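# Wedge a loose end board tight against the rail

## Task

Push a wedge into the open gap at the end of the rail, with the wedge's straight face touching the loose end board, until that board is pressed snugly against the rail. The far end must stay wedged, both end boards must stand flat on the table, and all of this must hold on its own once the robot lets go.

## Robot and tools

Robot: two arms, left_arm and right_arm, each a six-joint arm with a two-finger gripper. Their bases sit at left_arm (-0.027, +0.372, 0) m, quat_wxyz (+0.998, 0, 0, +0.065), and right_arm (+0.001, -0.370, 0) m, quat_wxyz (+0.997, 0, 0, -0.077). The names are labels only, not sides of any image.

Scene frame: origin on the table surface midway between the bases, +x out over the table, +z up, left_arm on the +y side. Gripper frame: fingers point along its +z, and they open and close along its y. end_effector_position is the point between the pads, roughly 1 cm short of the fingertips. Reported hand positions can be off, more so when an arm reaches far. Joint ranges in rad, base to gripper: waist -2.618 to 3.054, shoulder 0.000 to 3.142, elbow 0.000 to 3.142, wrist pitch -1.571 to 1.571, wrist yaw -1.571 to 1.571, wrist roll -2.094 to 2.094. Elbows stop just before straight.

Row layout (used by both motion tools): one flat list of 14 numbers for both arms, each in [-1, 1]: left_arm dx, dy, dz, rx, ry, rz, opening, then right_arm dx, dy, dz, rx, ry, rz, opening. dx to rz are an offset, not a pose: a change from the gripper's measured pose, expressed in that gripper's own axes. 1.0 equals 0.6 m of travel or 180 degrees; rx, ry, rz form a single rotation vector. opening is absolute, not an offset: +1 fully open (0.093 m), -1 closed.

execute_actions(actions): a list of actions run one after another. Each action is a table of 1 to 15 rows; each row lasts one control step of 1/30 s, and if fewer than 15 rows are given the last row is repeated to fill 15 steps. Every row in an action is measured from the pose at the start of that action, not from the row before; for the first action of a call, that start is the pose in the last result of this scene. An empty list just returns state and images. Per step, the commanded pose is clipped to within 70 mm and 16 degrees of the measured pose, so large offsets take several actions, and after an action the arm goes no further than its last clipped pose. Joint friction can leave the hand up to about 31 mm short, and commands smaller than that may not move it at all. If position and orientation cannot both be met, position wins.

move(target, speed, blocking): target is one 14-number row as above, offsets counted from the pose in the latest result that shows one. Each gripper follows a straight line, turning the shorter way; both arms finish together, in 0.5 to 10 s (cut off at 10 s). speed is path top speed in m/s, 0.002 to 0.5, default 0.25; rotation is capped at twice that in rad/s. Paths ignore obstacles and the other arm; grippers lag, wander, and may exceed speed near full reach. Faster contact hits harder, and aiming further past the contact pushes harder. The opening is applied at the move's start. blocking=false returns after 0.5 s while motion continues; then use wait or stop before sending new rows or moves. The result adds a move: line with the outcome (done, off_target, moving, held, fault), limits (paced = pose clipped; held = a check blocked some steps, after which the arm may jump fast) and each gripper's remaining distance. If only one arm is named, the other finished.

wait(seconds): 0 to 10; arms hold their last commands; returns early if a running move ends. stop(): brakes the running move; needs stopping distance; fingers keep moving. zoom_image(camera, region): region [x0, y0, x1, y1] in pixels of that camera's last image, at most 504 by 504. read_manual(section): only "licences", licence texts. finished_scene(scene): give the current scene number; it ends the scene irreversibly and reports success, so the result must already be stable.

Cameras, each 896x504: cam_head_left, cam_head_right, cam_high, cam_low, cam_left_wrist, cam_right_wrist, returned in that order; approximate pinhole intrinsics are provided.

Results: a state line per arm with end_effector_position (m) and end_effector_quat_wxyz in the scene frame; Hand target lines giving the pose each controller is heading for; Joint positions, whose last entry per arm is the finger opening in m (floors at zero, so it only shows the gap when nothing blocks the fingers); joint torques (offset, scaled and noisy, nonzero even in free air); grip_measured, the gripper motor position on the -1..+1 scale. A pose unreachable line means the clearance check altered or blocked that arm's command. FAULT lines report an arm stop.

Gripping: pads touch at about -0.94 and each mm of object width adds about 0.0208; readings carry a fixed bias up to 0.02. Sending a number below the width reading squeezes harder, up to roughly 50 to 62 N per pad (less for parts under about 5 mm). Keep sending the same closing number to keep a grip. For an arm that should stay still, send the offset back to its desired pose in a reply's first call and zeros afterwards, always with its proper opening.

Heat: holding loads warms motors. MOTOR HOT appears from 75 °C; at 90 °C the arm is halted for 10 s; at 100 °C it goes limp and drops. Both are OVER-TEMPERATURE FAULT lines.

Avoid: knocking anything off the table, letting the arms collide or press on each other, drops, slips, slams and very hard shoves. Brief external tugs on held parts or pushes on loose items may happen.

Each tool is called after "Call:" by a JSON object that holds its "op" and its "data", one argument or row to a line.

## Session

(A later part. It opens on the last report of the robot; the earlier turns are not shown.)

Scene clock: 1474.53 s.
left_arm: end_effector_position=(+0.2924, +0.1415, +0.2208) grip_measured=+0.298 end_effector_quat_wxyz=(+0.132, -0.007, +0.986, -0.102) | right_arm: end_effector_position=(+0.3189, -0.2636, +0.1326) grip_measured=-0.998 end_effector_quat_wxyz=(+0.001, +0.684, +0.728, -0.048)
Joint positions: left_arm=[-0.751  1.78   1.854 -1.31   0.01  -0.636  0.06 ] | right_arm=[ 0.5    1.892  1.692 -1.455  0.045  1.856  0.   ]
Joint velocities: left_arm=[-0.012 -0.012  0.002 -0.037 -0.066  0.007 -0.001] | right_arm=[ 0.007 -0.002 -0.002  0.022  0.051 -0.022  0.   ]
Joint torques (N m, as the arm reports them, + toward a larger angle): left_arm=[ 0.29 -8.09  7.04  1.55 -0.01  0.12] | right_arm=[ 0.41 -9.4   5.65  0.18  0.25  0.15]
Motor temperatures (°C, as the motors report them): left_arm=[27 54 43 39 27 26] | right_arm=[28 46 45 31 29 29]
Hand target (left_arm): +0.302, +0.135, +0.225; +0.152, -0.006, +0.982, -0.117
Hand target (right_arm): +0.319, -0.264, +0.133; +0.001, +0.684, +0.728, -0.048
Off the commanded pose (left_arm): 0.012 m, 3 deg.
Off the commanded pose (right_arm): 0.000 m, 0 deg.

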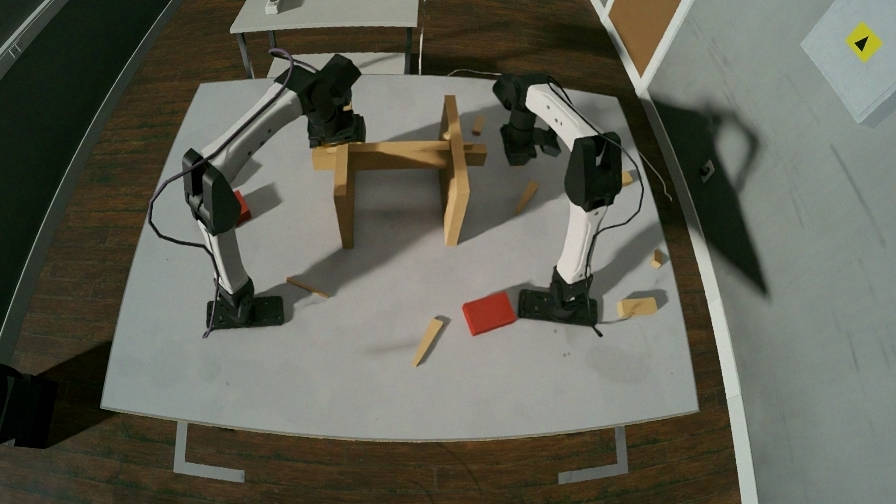

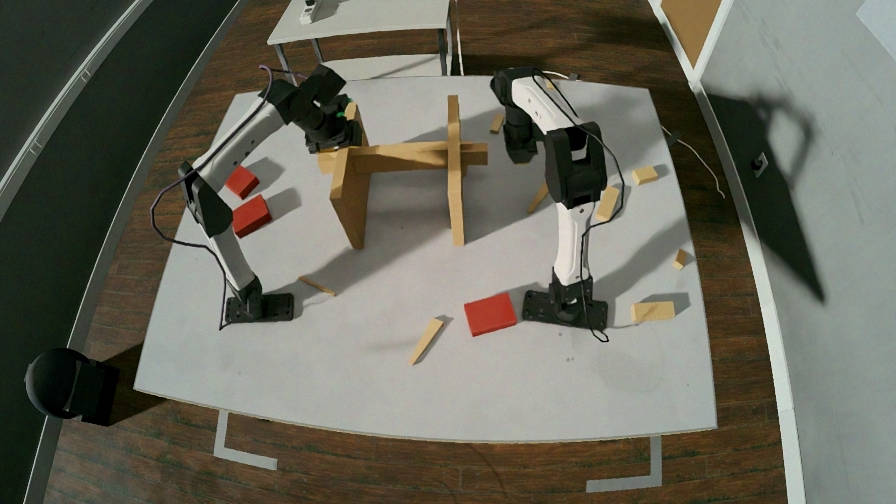

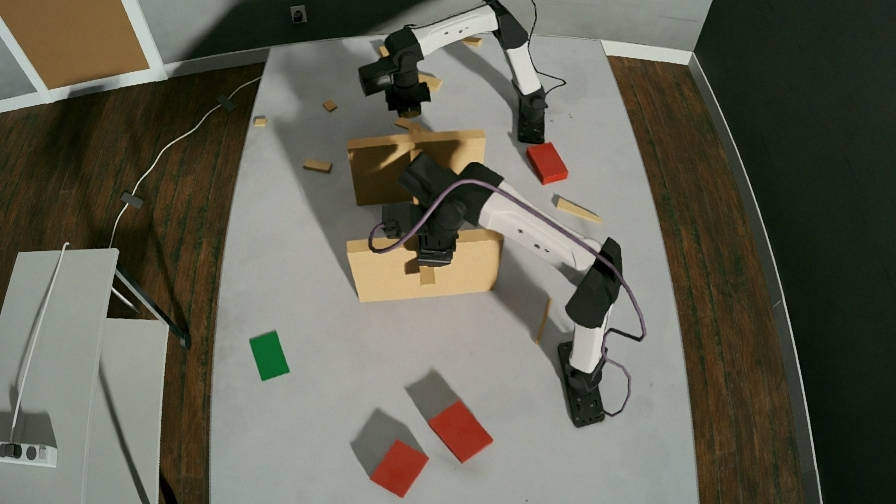

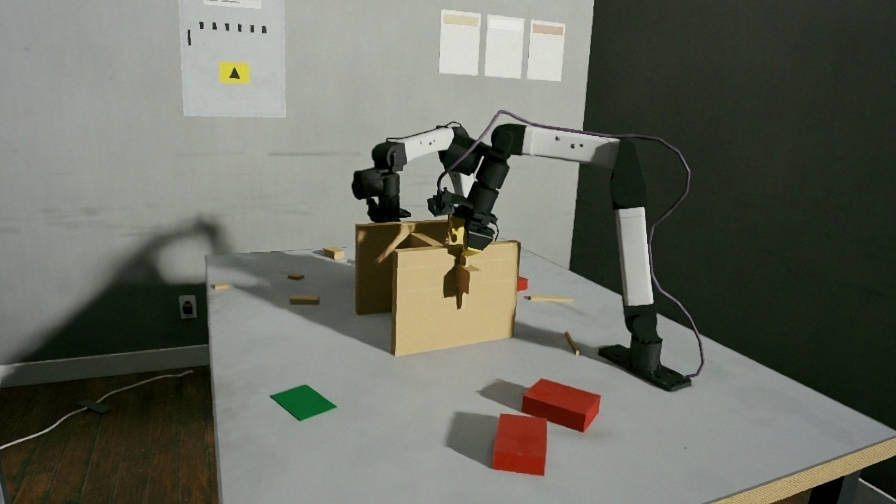

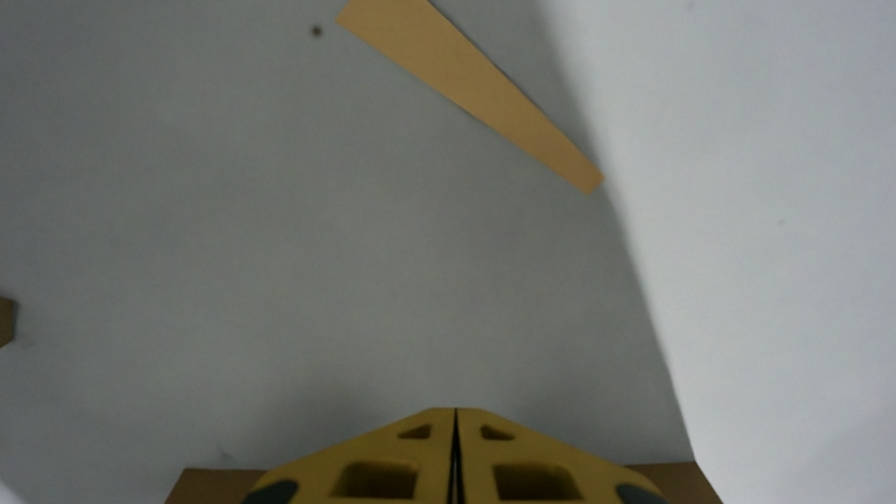

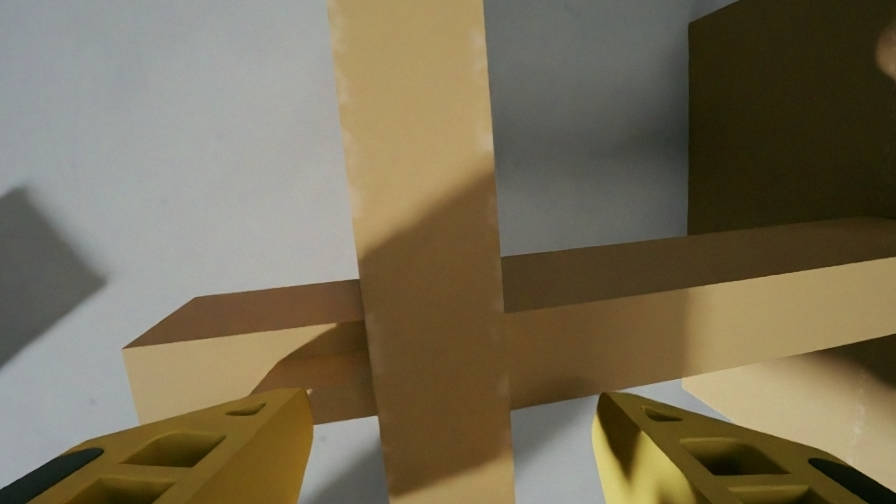

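Call:
{"op": "execute_actions", "data": {
  "actions": [
    [[-0.0178,-0.0133,0.0003,0.0104,-0.0136,0,0.3,0,0,0,0,0,0,-1],[-0.0190,-0.0142,0.0003,0.0111,-0.0146,0,0.3,0,0,0,0,0,0,-1],[-0.0203,-0.0152,0.0003,0.0118,-0.0155,0,0.3,0,0,0,0,0,0,-1],[-0.0216,-0.0161,0.0004,0.0126,-0.0165,0,0.3,0,0,0,0,0,0,-1],[-0.0229,-0.0171,0.0004,0.0133,-0.0175,0,0.3,0,0,0,0,0,0,-1]]
  ]
}}

Call:
{"op": "zoom_image", "data": {
  "camera": "cam_low",
  "region": [420, 200, 530, 320]
}}

Scene clock: 1482.50 s.
left_arm: end_effector_position=(+0.2925, +0.1414, +0.2209) grip_measured=+0.298 end_effector_quat_wxyz=(+0.132, -0.007, +0.986, -0.102) | right_arm: end_effector_position=(+0.3189, -0.2636, +0.1326) grip_measured=-0.998 end_effector_quat_wxyz=(+0.001, +0.684, +0.728, -0.048)
Joint positions: left_arm=[-0.751  1.78   1.854 -1.309  0.01  -0.636  0.06 ] | right_arm=[ 0.5    1.892  1.692 -1.455  0.045  1.856  0.   ]
Joint velocities: left_arm=[ 0.002 -0.002  0.007  0.007 -0.095 -0.022 -0.   ] | right_arm=[ 0.007 -0.002  0.002  0.007  0.022  0.051  0.   ]
Joint torques (N m, as the arm reports them, + toward a larger angle): left_arm=[ 0.24 -8.14  7.03  1.77 -0.03  0.13] | right_arm=[ 0.4  -9.41  5.65  0.18  0.25  0.15]
Motor temperatures (°C, as the motors report them): left_arm=[27 53 43 39 27 26] | right_arm=[28 46 45 31 29 29]
Hand target (left_arm): +0.305, +0.133, +0.227; +0.159, -0.006, +0.980, -0.122
Hand target (right_arm): +0.319, -0.264, +0.133; +0.001, +0.684, +0.728, -0.048
Off the commanded pose (left_arm): 0.017 m, 4 deg.
Off the commanded pose (right_arm): 0.000 m, 0 deg.

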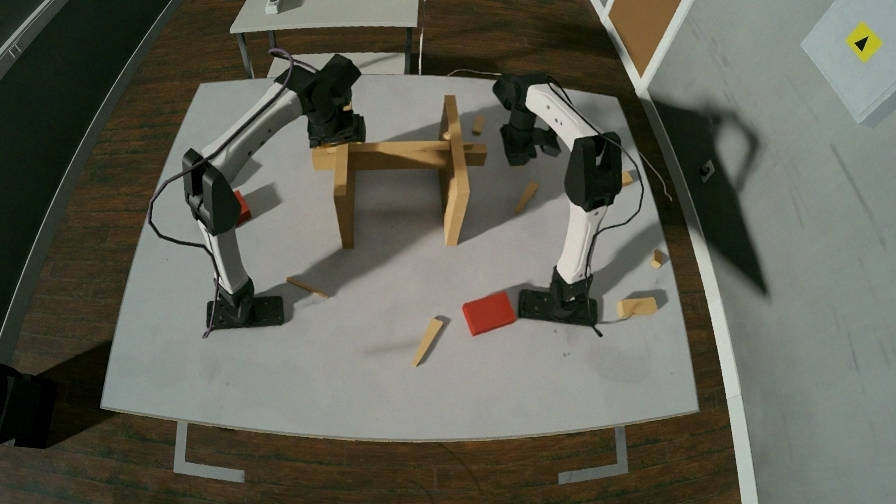

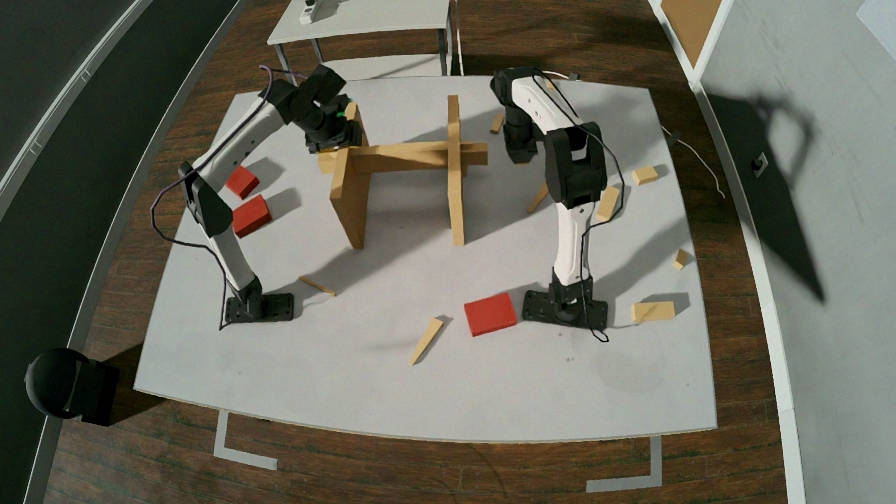

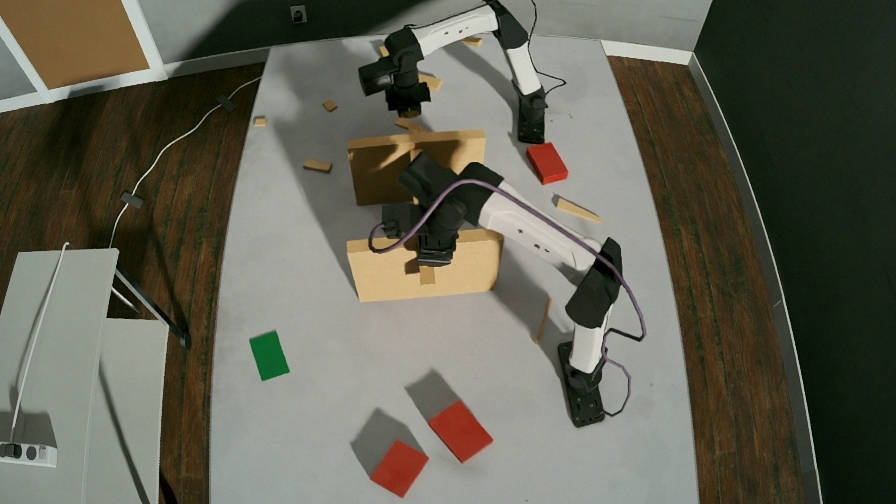

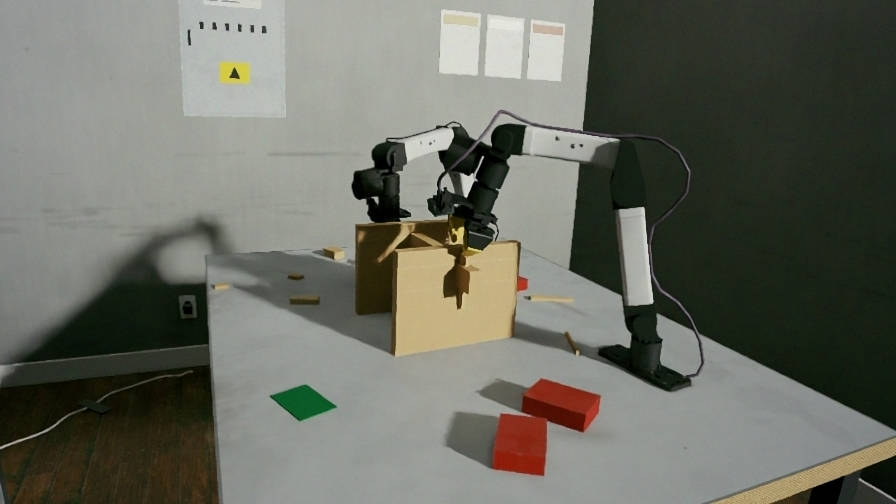

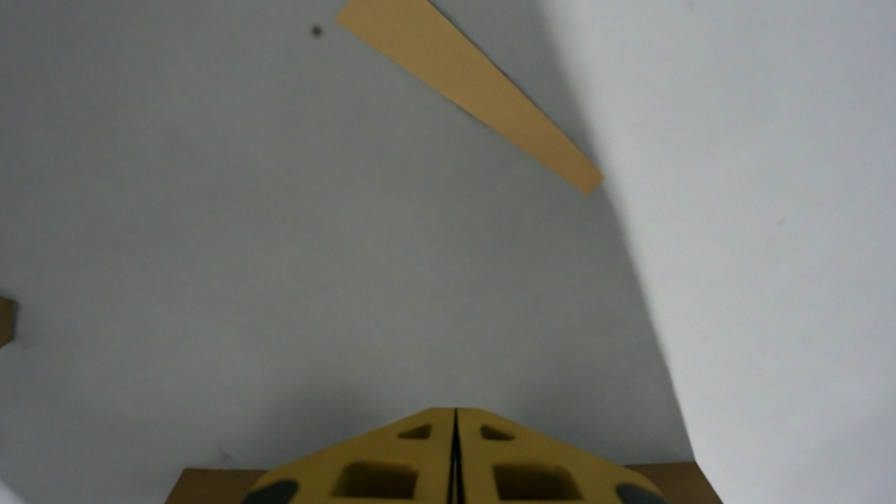

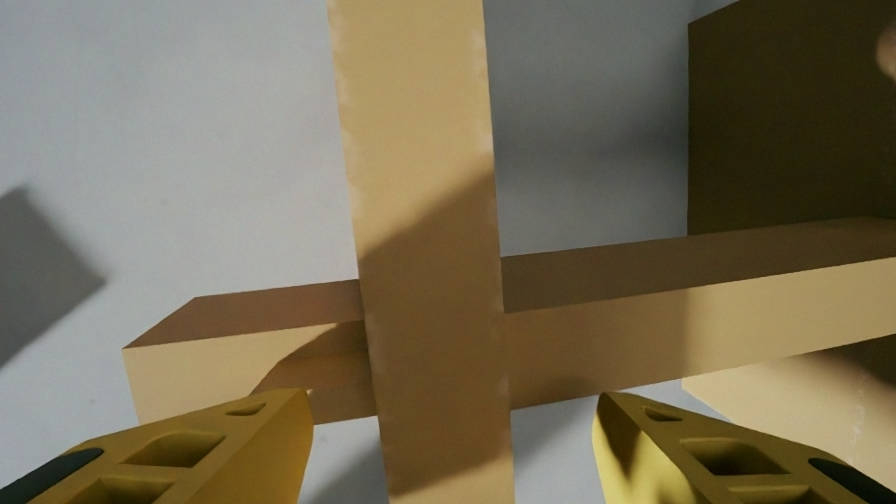

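Region (420, 200, 530, 320) of cam_low's 896x504 image, scaled by 4.200, with more detail than that image has; it fills the left 462 columns of this view, and the rest is white.

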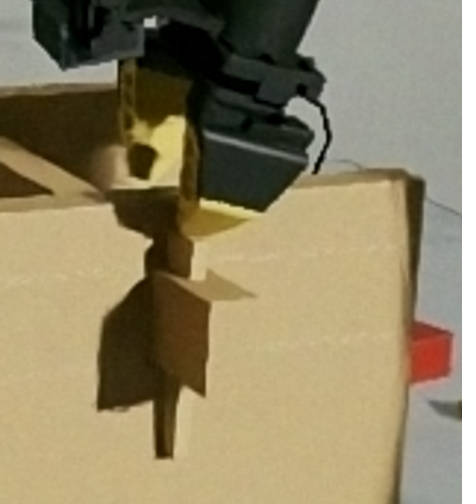

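Call:
{"op": "execute_actions", "data": {
  "actions": []
}}

Scene clock: 1500.13 s.
left_arm: end_effector_position=(+0.2925, +0.1414, +0.2209) grip_measured=+0.298 end_effector_quat_wxyz=(+0.132, -0.007, +0.986, -0.102) | right_arm: end_effector_position=(+0.3189, -0.2636, +0.1326) grip_measured=-0.998 end_effector_quat_wxyz=(+0.001, +0.684, +0.728, -0.048)
Joint positions: left_arm=[-0.751  1.78   1.854 -1.309  0.01  -0.636  0.06 ] | right_arm=[ 0.5    1.892  1.692 -1.455  0.045  1.856  0.   ]
Joint velocities: left_arm=[-0.017 -0.017 -0.007 -0.066 -0.037 -0.051 -0.001] | right_arm=[-0.027 -0.002  0.007  0.007 -0.022 -0.066  0.   ]
Joint torques (N m, as the arm reports them, + toward a larger angle): left_arm=[ 0.27 -8.1   7.09  1.73 -0.02  0.11] | right_arm=[ 0.4  -9.41  5.64  0.18  0.24  0.15]
Motor temperatures (°C, as the motors report them): left_arm=[27 53 44 41 27 26] | right_arm=[28 46 45 31 29 29]
Hand target (left_arm): +0.305, +0.133, +0.227; +0.159, -0.006, +0.980, -0.122
Hand target (right_arm): +0.319, -0.264, +0.133; +0.001, +0.684, +0.728, -0.048
Off the commanded pose (left_arm): 0.017 m, 4 deg.
Off the commanded pose (right_arm): 0.000 m, 0 deg.

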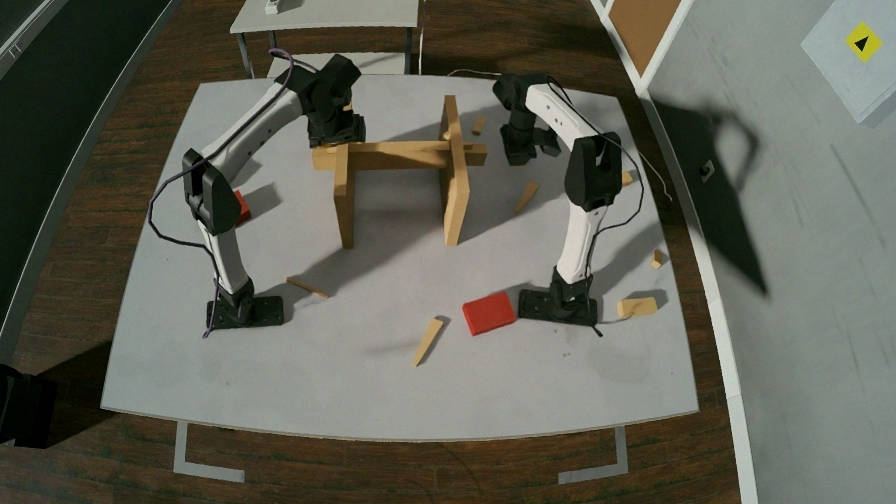

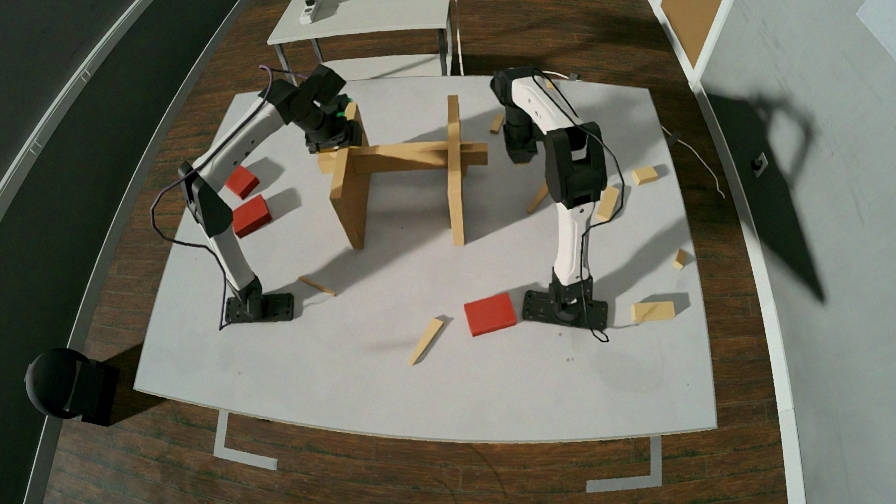

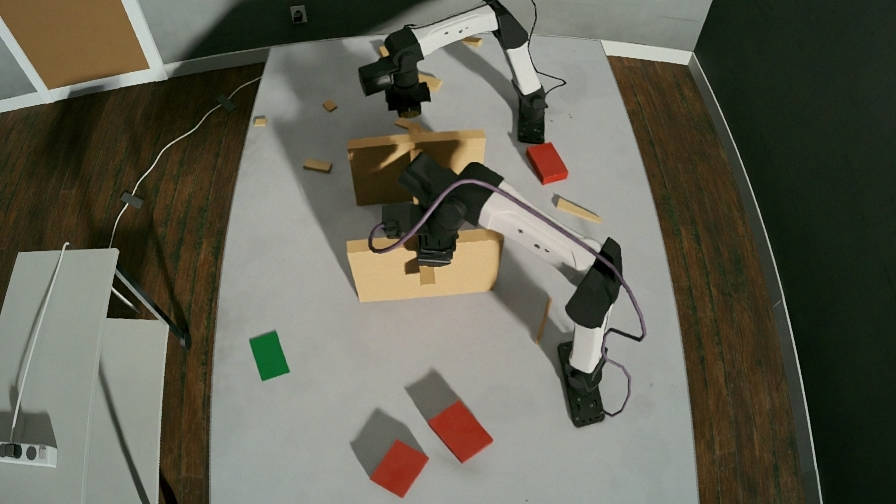

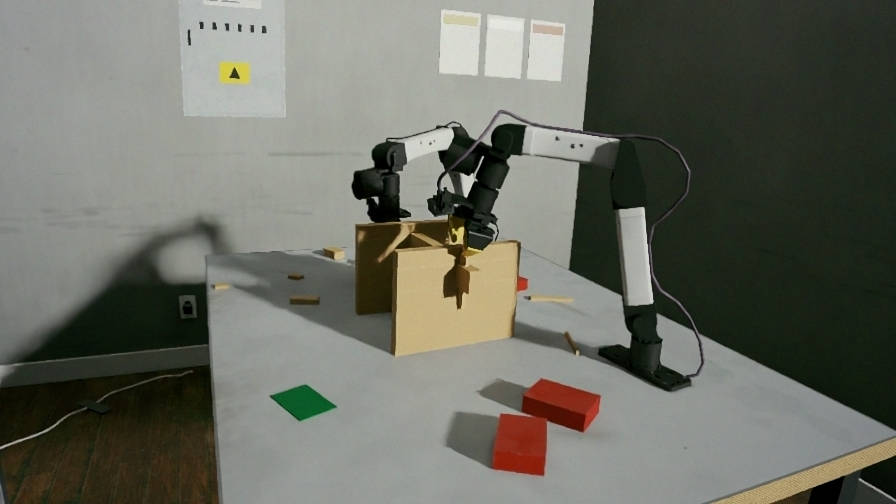

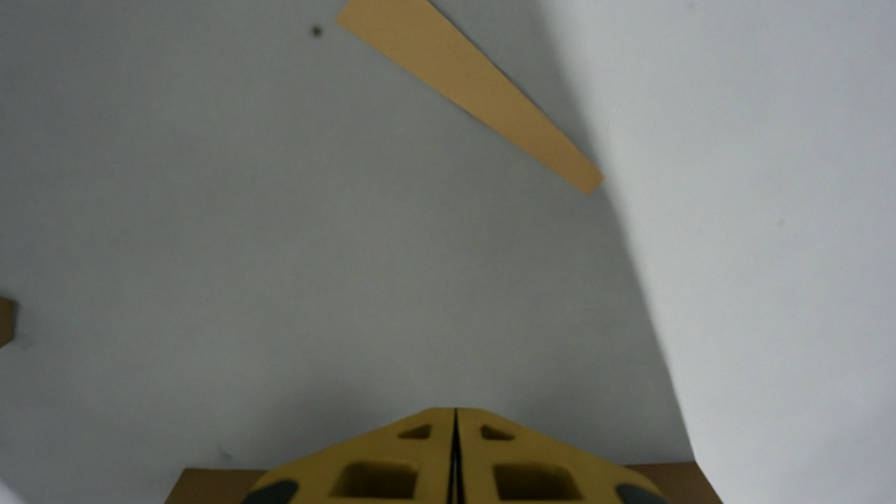

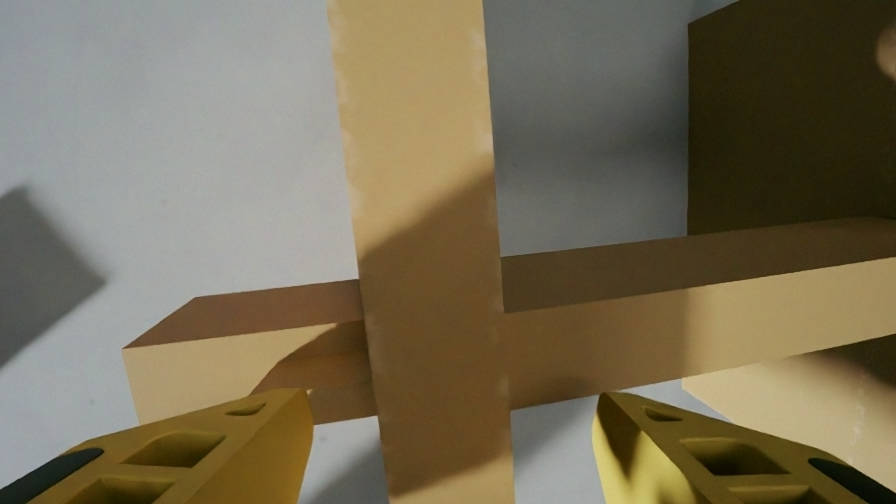

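Call:
{"op": "zoom_image", "data": {
  "camera": "cam_low",
  "region": [400, 190, 540, 320]
}}

Call:
{"op": "zoom_image", "data": {
  "camera": "cam_high",
  "region": [370, 200, 490, 300]
}}

Region (400, 190, 540, 320) of cam_low's 896x504 image, scaled by 3.600, with more detail than that image has; it fills the top 468 rows of this view, and the rest is white.

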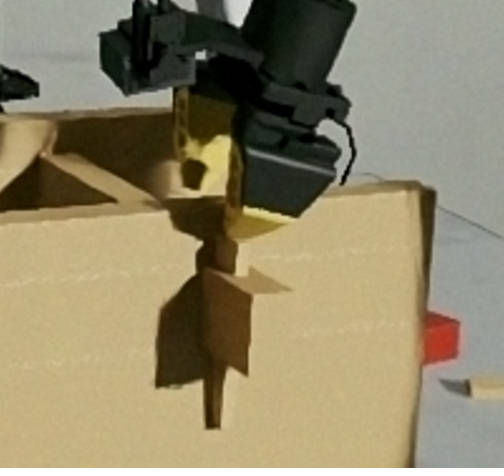

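Region (370, 200, 490, 300) of cam_high's 896x504 image, scaled by 4.200, with more detail than that image has.

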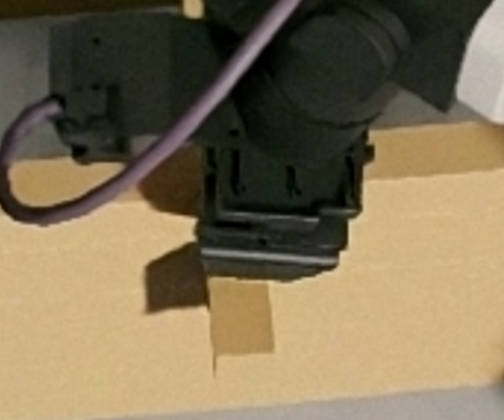

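Call:
{"op": "execute_actions", "data": {
  "actions": [
    [[0.0033,0.0026,0.012,-0.004,0.0055,0,0.3,0,0,0,0,0,0,-1],[0.0044,0.0035,0.016,-0.0055,0.0073,0,0.3,0,0,0,0,0,0,-1],[0.0055,0.0043,0.020,-0.0069,0.0091,0,0.3,0,0,0,0,0,0,-1],[0.0066,0.0052,0.024,-0.0083,0.011,0,0.3,0,0,0,0,0,0,-1],[0.0077,0.006,0.028,-0.0097,0.0128,0,0.3,0,0,0,0,0,0,-1],[0.0088,0.0069,0.032,-0.0111,0.0146,0,0.3,0,0,0,0,0,0,-1],[0.0099,0.0078,0.036,-0.0125,0.0164,0,0.3,0,0,0,0,0,0,-1],[0.011,0.0086,0.040,-0.0139,0.0183,0,0.3,0,0,0,0,0,0,-1],[0.0121,0.0095,0.044,-0.0152,0.0201,0,0.3,0,0,0,0,0,0,-1],[0.0132,0.0104,0.048,-0.0166,0.0219,0,0.3,0,0,0,0,0,0,-1],[0.0143,0.0112,0.052,-0.018,0.0237,0,0.3,0,0,0,0,0,0,-1],[0.0154,0.0121,0.056,-0.0194,0.0256,0,0.3,0,0,0,0,0,0,-1],[0.0154,0.0121,0.056,-0.0194,0.0256,0,0.3,0,0,0,0,0,0,-1]]
  ]
}}

Scene clock: 1552.43 s.
left_arm: end_effector_position=(+0.2923, +0.1417, +0.2195) grip_measured=+0.298 end_effector_quat_wxyz=(+0.130, -0.007, +0.986, -0.100) | right_arm: end_effector_position=(+0.3189, -0.2636, +0.1326) grip_measured=-0.998 end_effector_quat_wxyz=(+0.001, +0.684, +0.728, -0.048)
Joint positions: left_arm=[-0.751  1.783  1.854 -1.312  0.01  -0.636  0.06 ] | right_arm=[ 0.5    1.892  1.692 -1.455  0.045  1.856  0.   ]
Joint velocities: left_arm=[ 0.002 -0.007 -0.002 -0.051 -0.022  0.007  0.   ] | right_arm=[ 0.007  0.002  0.002 -0.051 -0.066 -0.081  0.   ]
Joint torques (N m, as the arm reports them, + toward a larger angle): left_arm=[ 0.11 -3.57  4.28  0.98  0.01  0.09] | right_arm=[ 0.4  -9.41  5.64  0.18  0.25  0.15]
Motor temperatures (°C, as the motors report them): left_arm=[27 53 44 42 27 26] | right_arm=[28 47 45 31 29 29]
Hand target (left_arm): +0.292, +0.143, +0.187; +0.092, -0.007, +0.993, -0.073
Hand target (right_arm): +0.319, -0.264, +0.133; +0.001, +0.684, +0.728, -0.048
Off the commanded pose (left_arm): 0.034 m, 5 deg.
Off the commanded pose (right_arm): 0.000 m, 0 deg.

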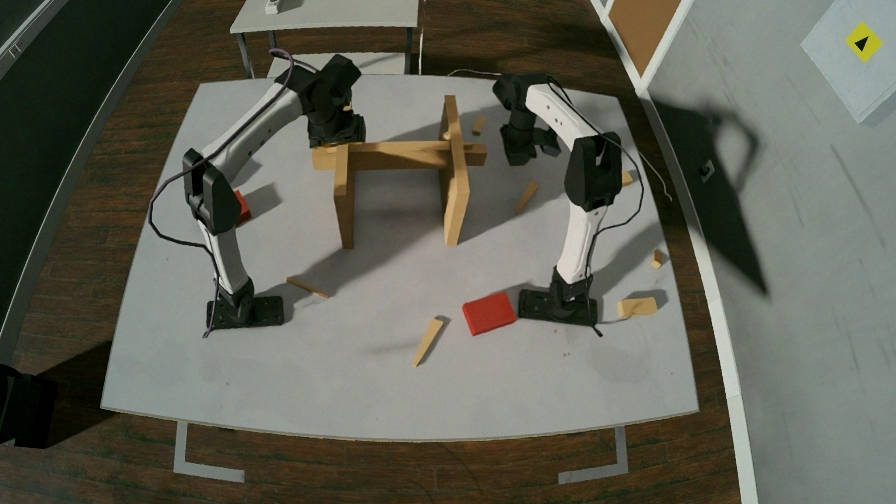

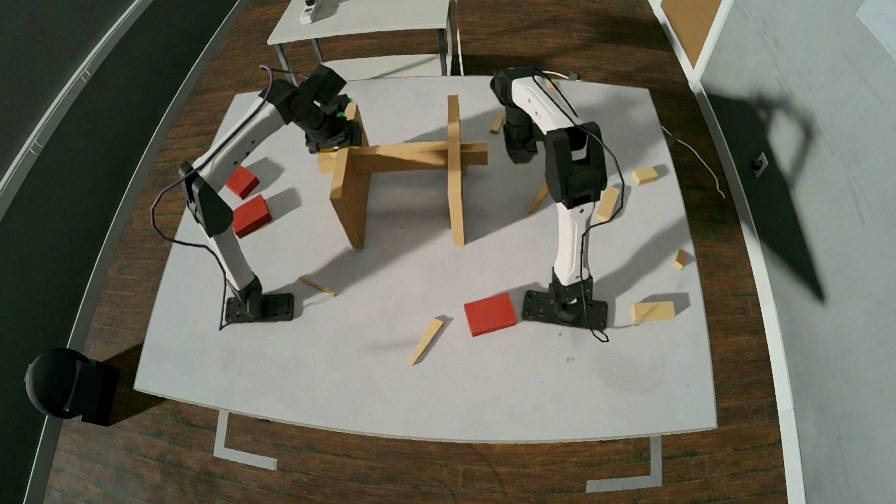

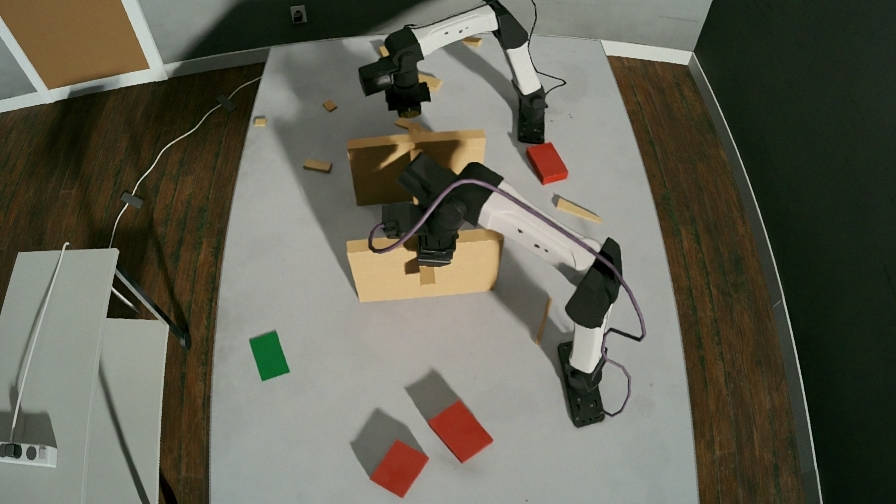

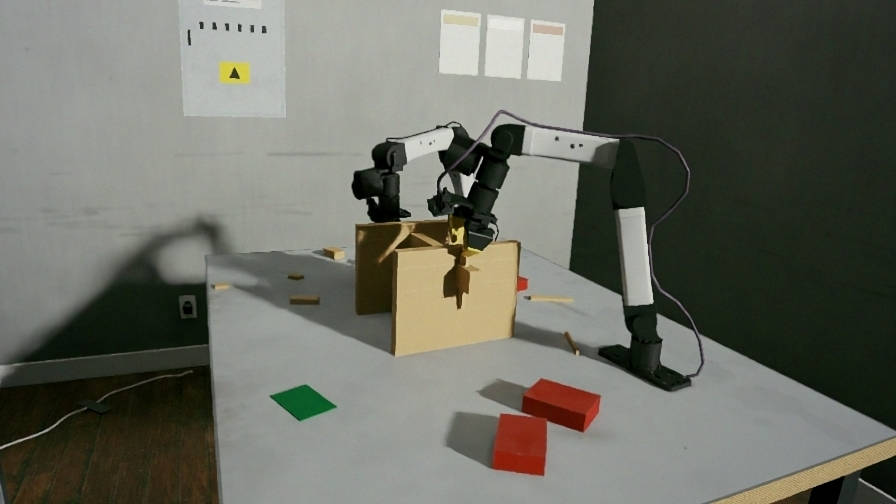

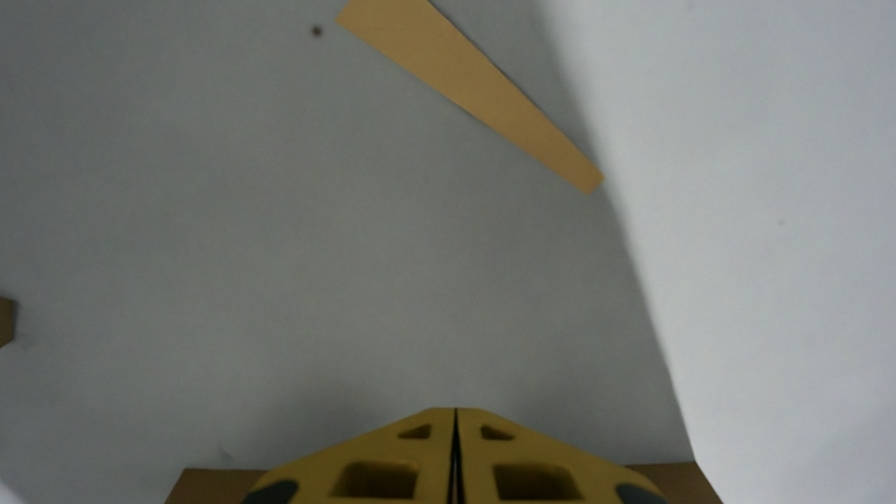

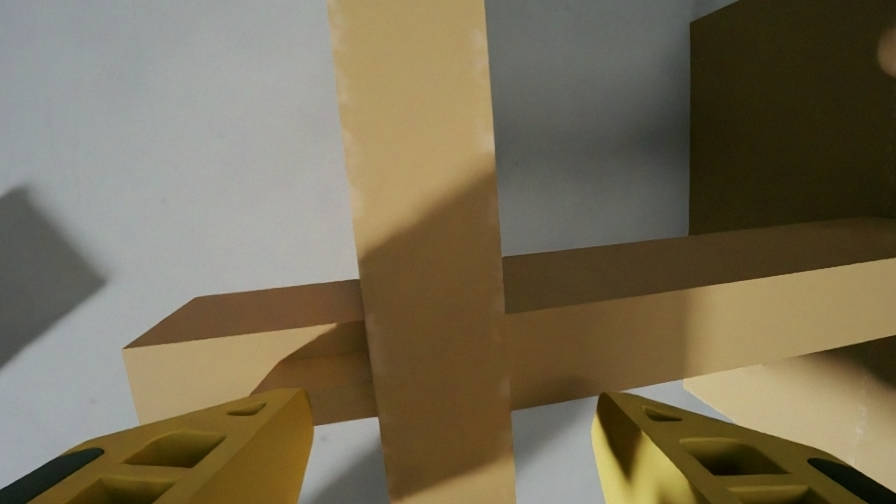

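Call:
{"op": "execute_actions", "data": {
  "actions": [
    [[0.0154,0.0121,0.056,-0.0194,0.0256,0,0.3,0,0,0,0,0,0,-1],[0.0162,0.0128,0.059,-0.0204,0.027,0,0.3,0,0,0,0,0,0,-1],[0.017,0.0134,0.062,-0.0215,0.0283,0,0.3,0,0,0,0,0,0,-1],[0.0179,0.014,0.065,-0.0225,0.0297,0,0.3,0,0,0,0,0,0,-1],[0.0187,0.0147,0.068,-0.0236,0.0311,0,0.3,0,0,0,0,0,0,-1],[0.0195,0.0153,0.071,-0.0246,0.0325,0,0.3,0,0,0,0,0,0,-1],[0.0203,0.016,0.074,-0.0256,0.0338,0,0.3,0,0,0,0,0,0,-1],[0.0212,0.0166,0.077,-0.0267,0.0352,0,0.3,0,0,0,0,0,0,-1],[0.022,0.0173,0.080,-0.0277,0.0366,0,0.3,0,0,0,0,0,0,-1],[0.0228,0.0179,0.083,-0.0288,0.038,0,0.3,0,0,0,0,0,0,-1],[0.0236,0.0186,0.086,-0.0298,0.0393,0,0.3,0,0,0,0,0,0,-1],[0.0245,0.0192,0.089,-0.0308,0.0407,0,0.3,0,0,0,0,0,0,-1],[0.0253,0.0199,0.092,-0.0319,0.042,0,0.3,0,0,0,0,0,0,-1]]
  ]
}}

Scene clock: 1560.30 s.
left_arm: end_effector_position=(+0.2924, +0.1418, +0.2181) grip_measured=+0.298 end_effector_quat_wxyz=(+0.128, -0.007, +0.987, -0.099) | right_arm: end_effector_position=(+0.3189, -0.2636, +0.1326) grip_measured=-0.998 end_effector_quat_wxyz=(+0.001, +0.684, +0.728, -0.048)
Joint positions: left_arm=[-0.751  1.786  1.854 -1.314  0.009 -0.636  0.06 ] | right_arm=[ 0.5    1.892  1.692 -1.455  0.045  1.856  0.   ]
Joint velocities: left_arm=[ 0.012  0.007 -0.012 -0.007  0.007 -0.022 -0.001] | right_arm=[ 0.012 -0.012 -0.017 -0.007 -0.007 -0.066  0.   ]
Joint torques (N m, as the arm reports them, + toward a larger angle): left_arm=[ 0.33 -0.46  2.72  0.91 -0.04  0.1 ] | right_arm=[ 0.41 -9.41  5.64  0.18  0.24  0.15]
Motor temperatures (°C, as the motors report them): left_arm=[27 51 43 41 27 26] | right_arm=[28 47 45 31 29 29]
Hand target (left_arm): +0.289, +0.145, +0.165; +0.064, -0.008, +0.997, -0.052
Hand target (right_arm): +0.319, -0.264, +0.133; +0.001, +0.684, +0.728, -0.048
Off the commanded pose (left_arm): 0.057 m, 9 deg.
Off the commanded pose (right_arm): 0.000 m, 0 deg.

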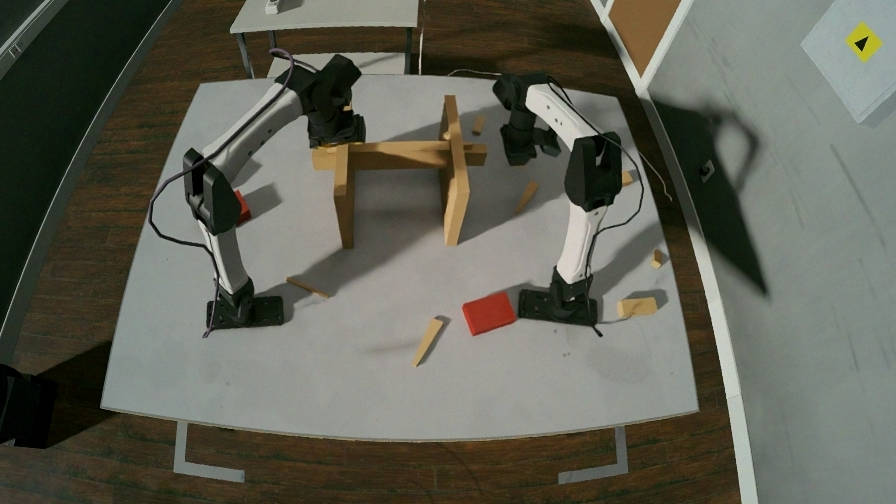

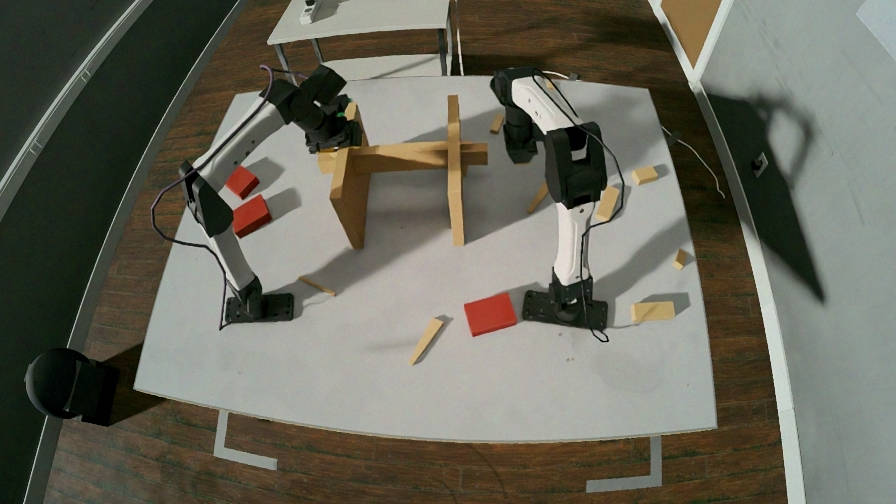

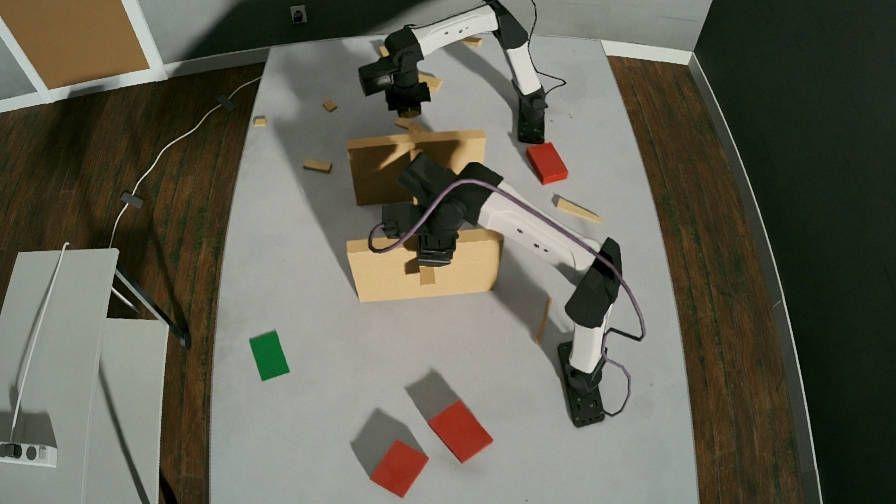

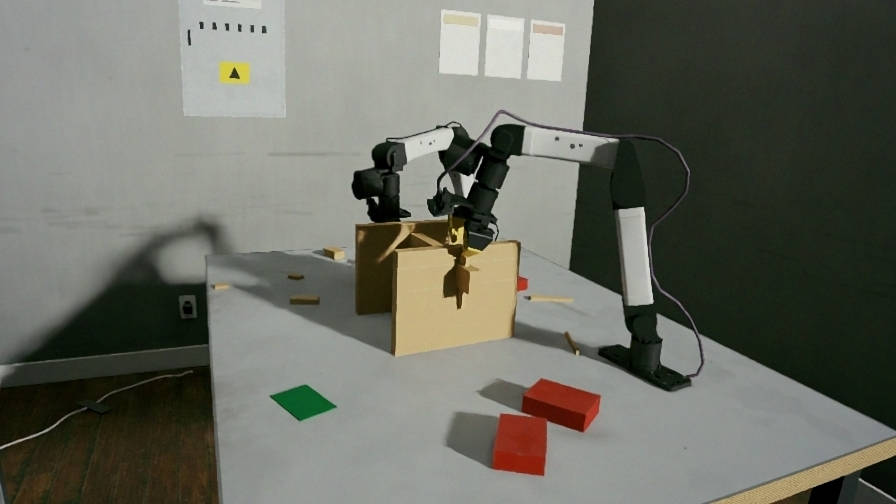

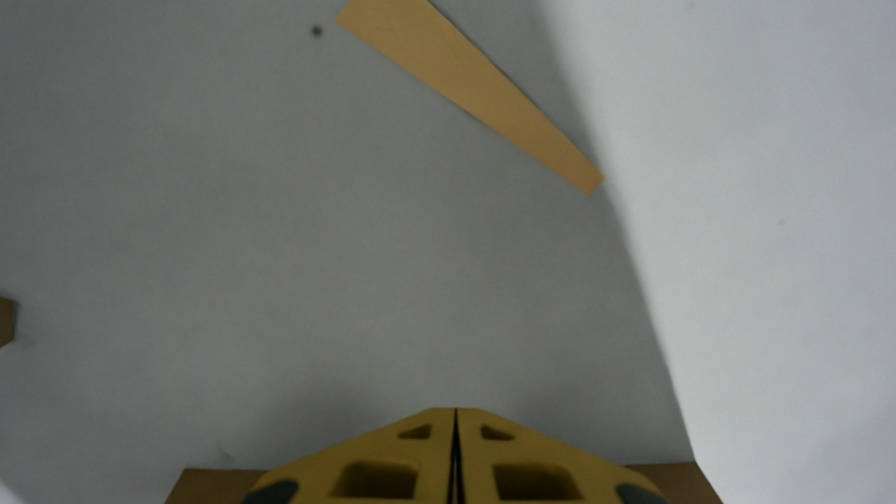

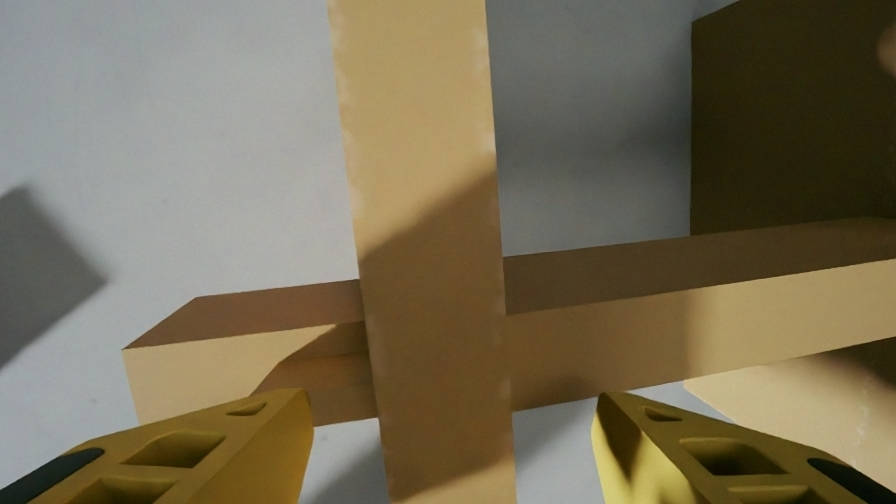

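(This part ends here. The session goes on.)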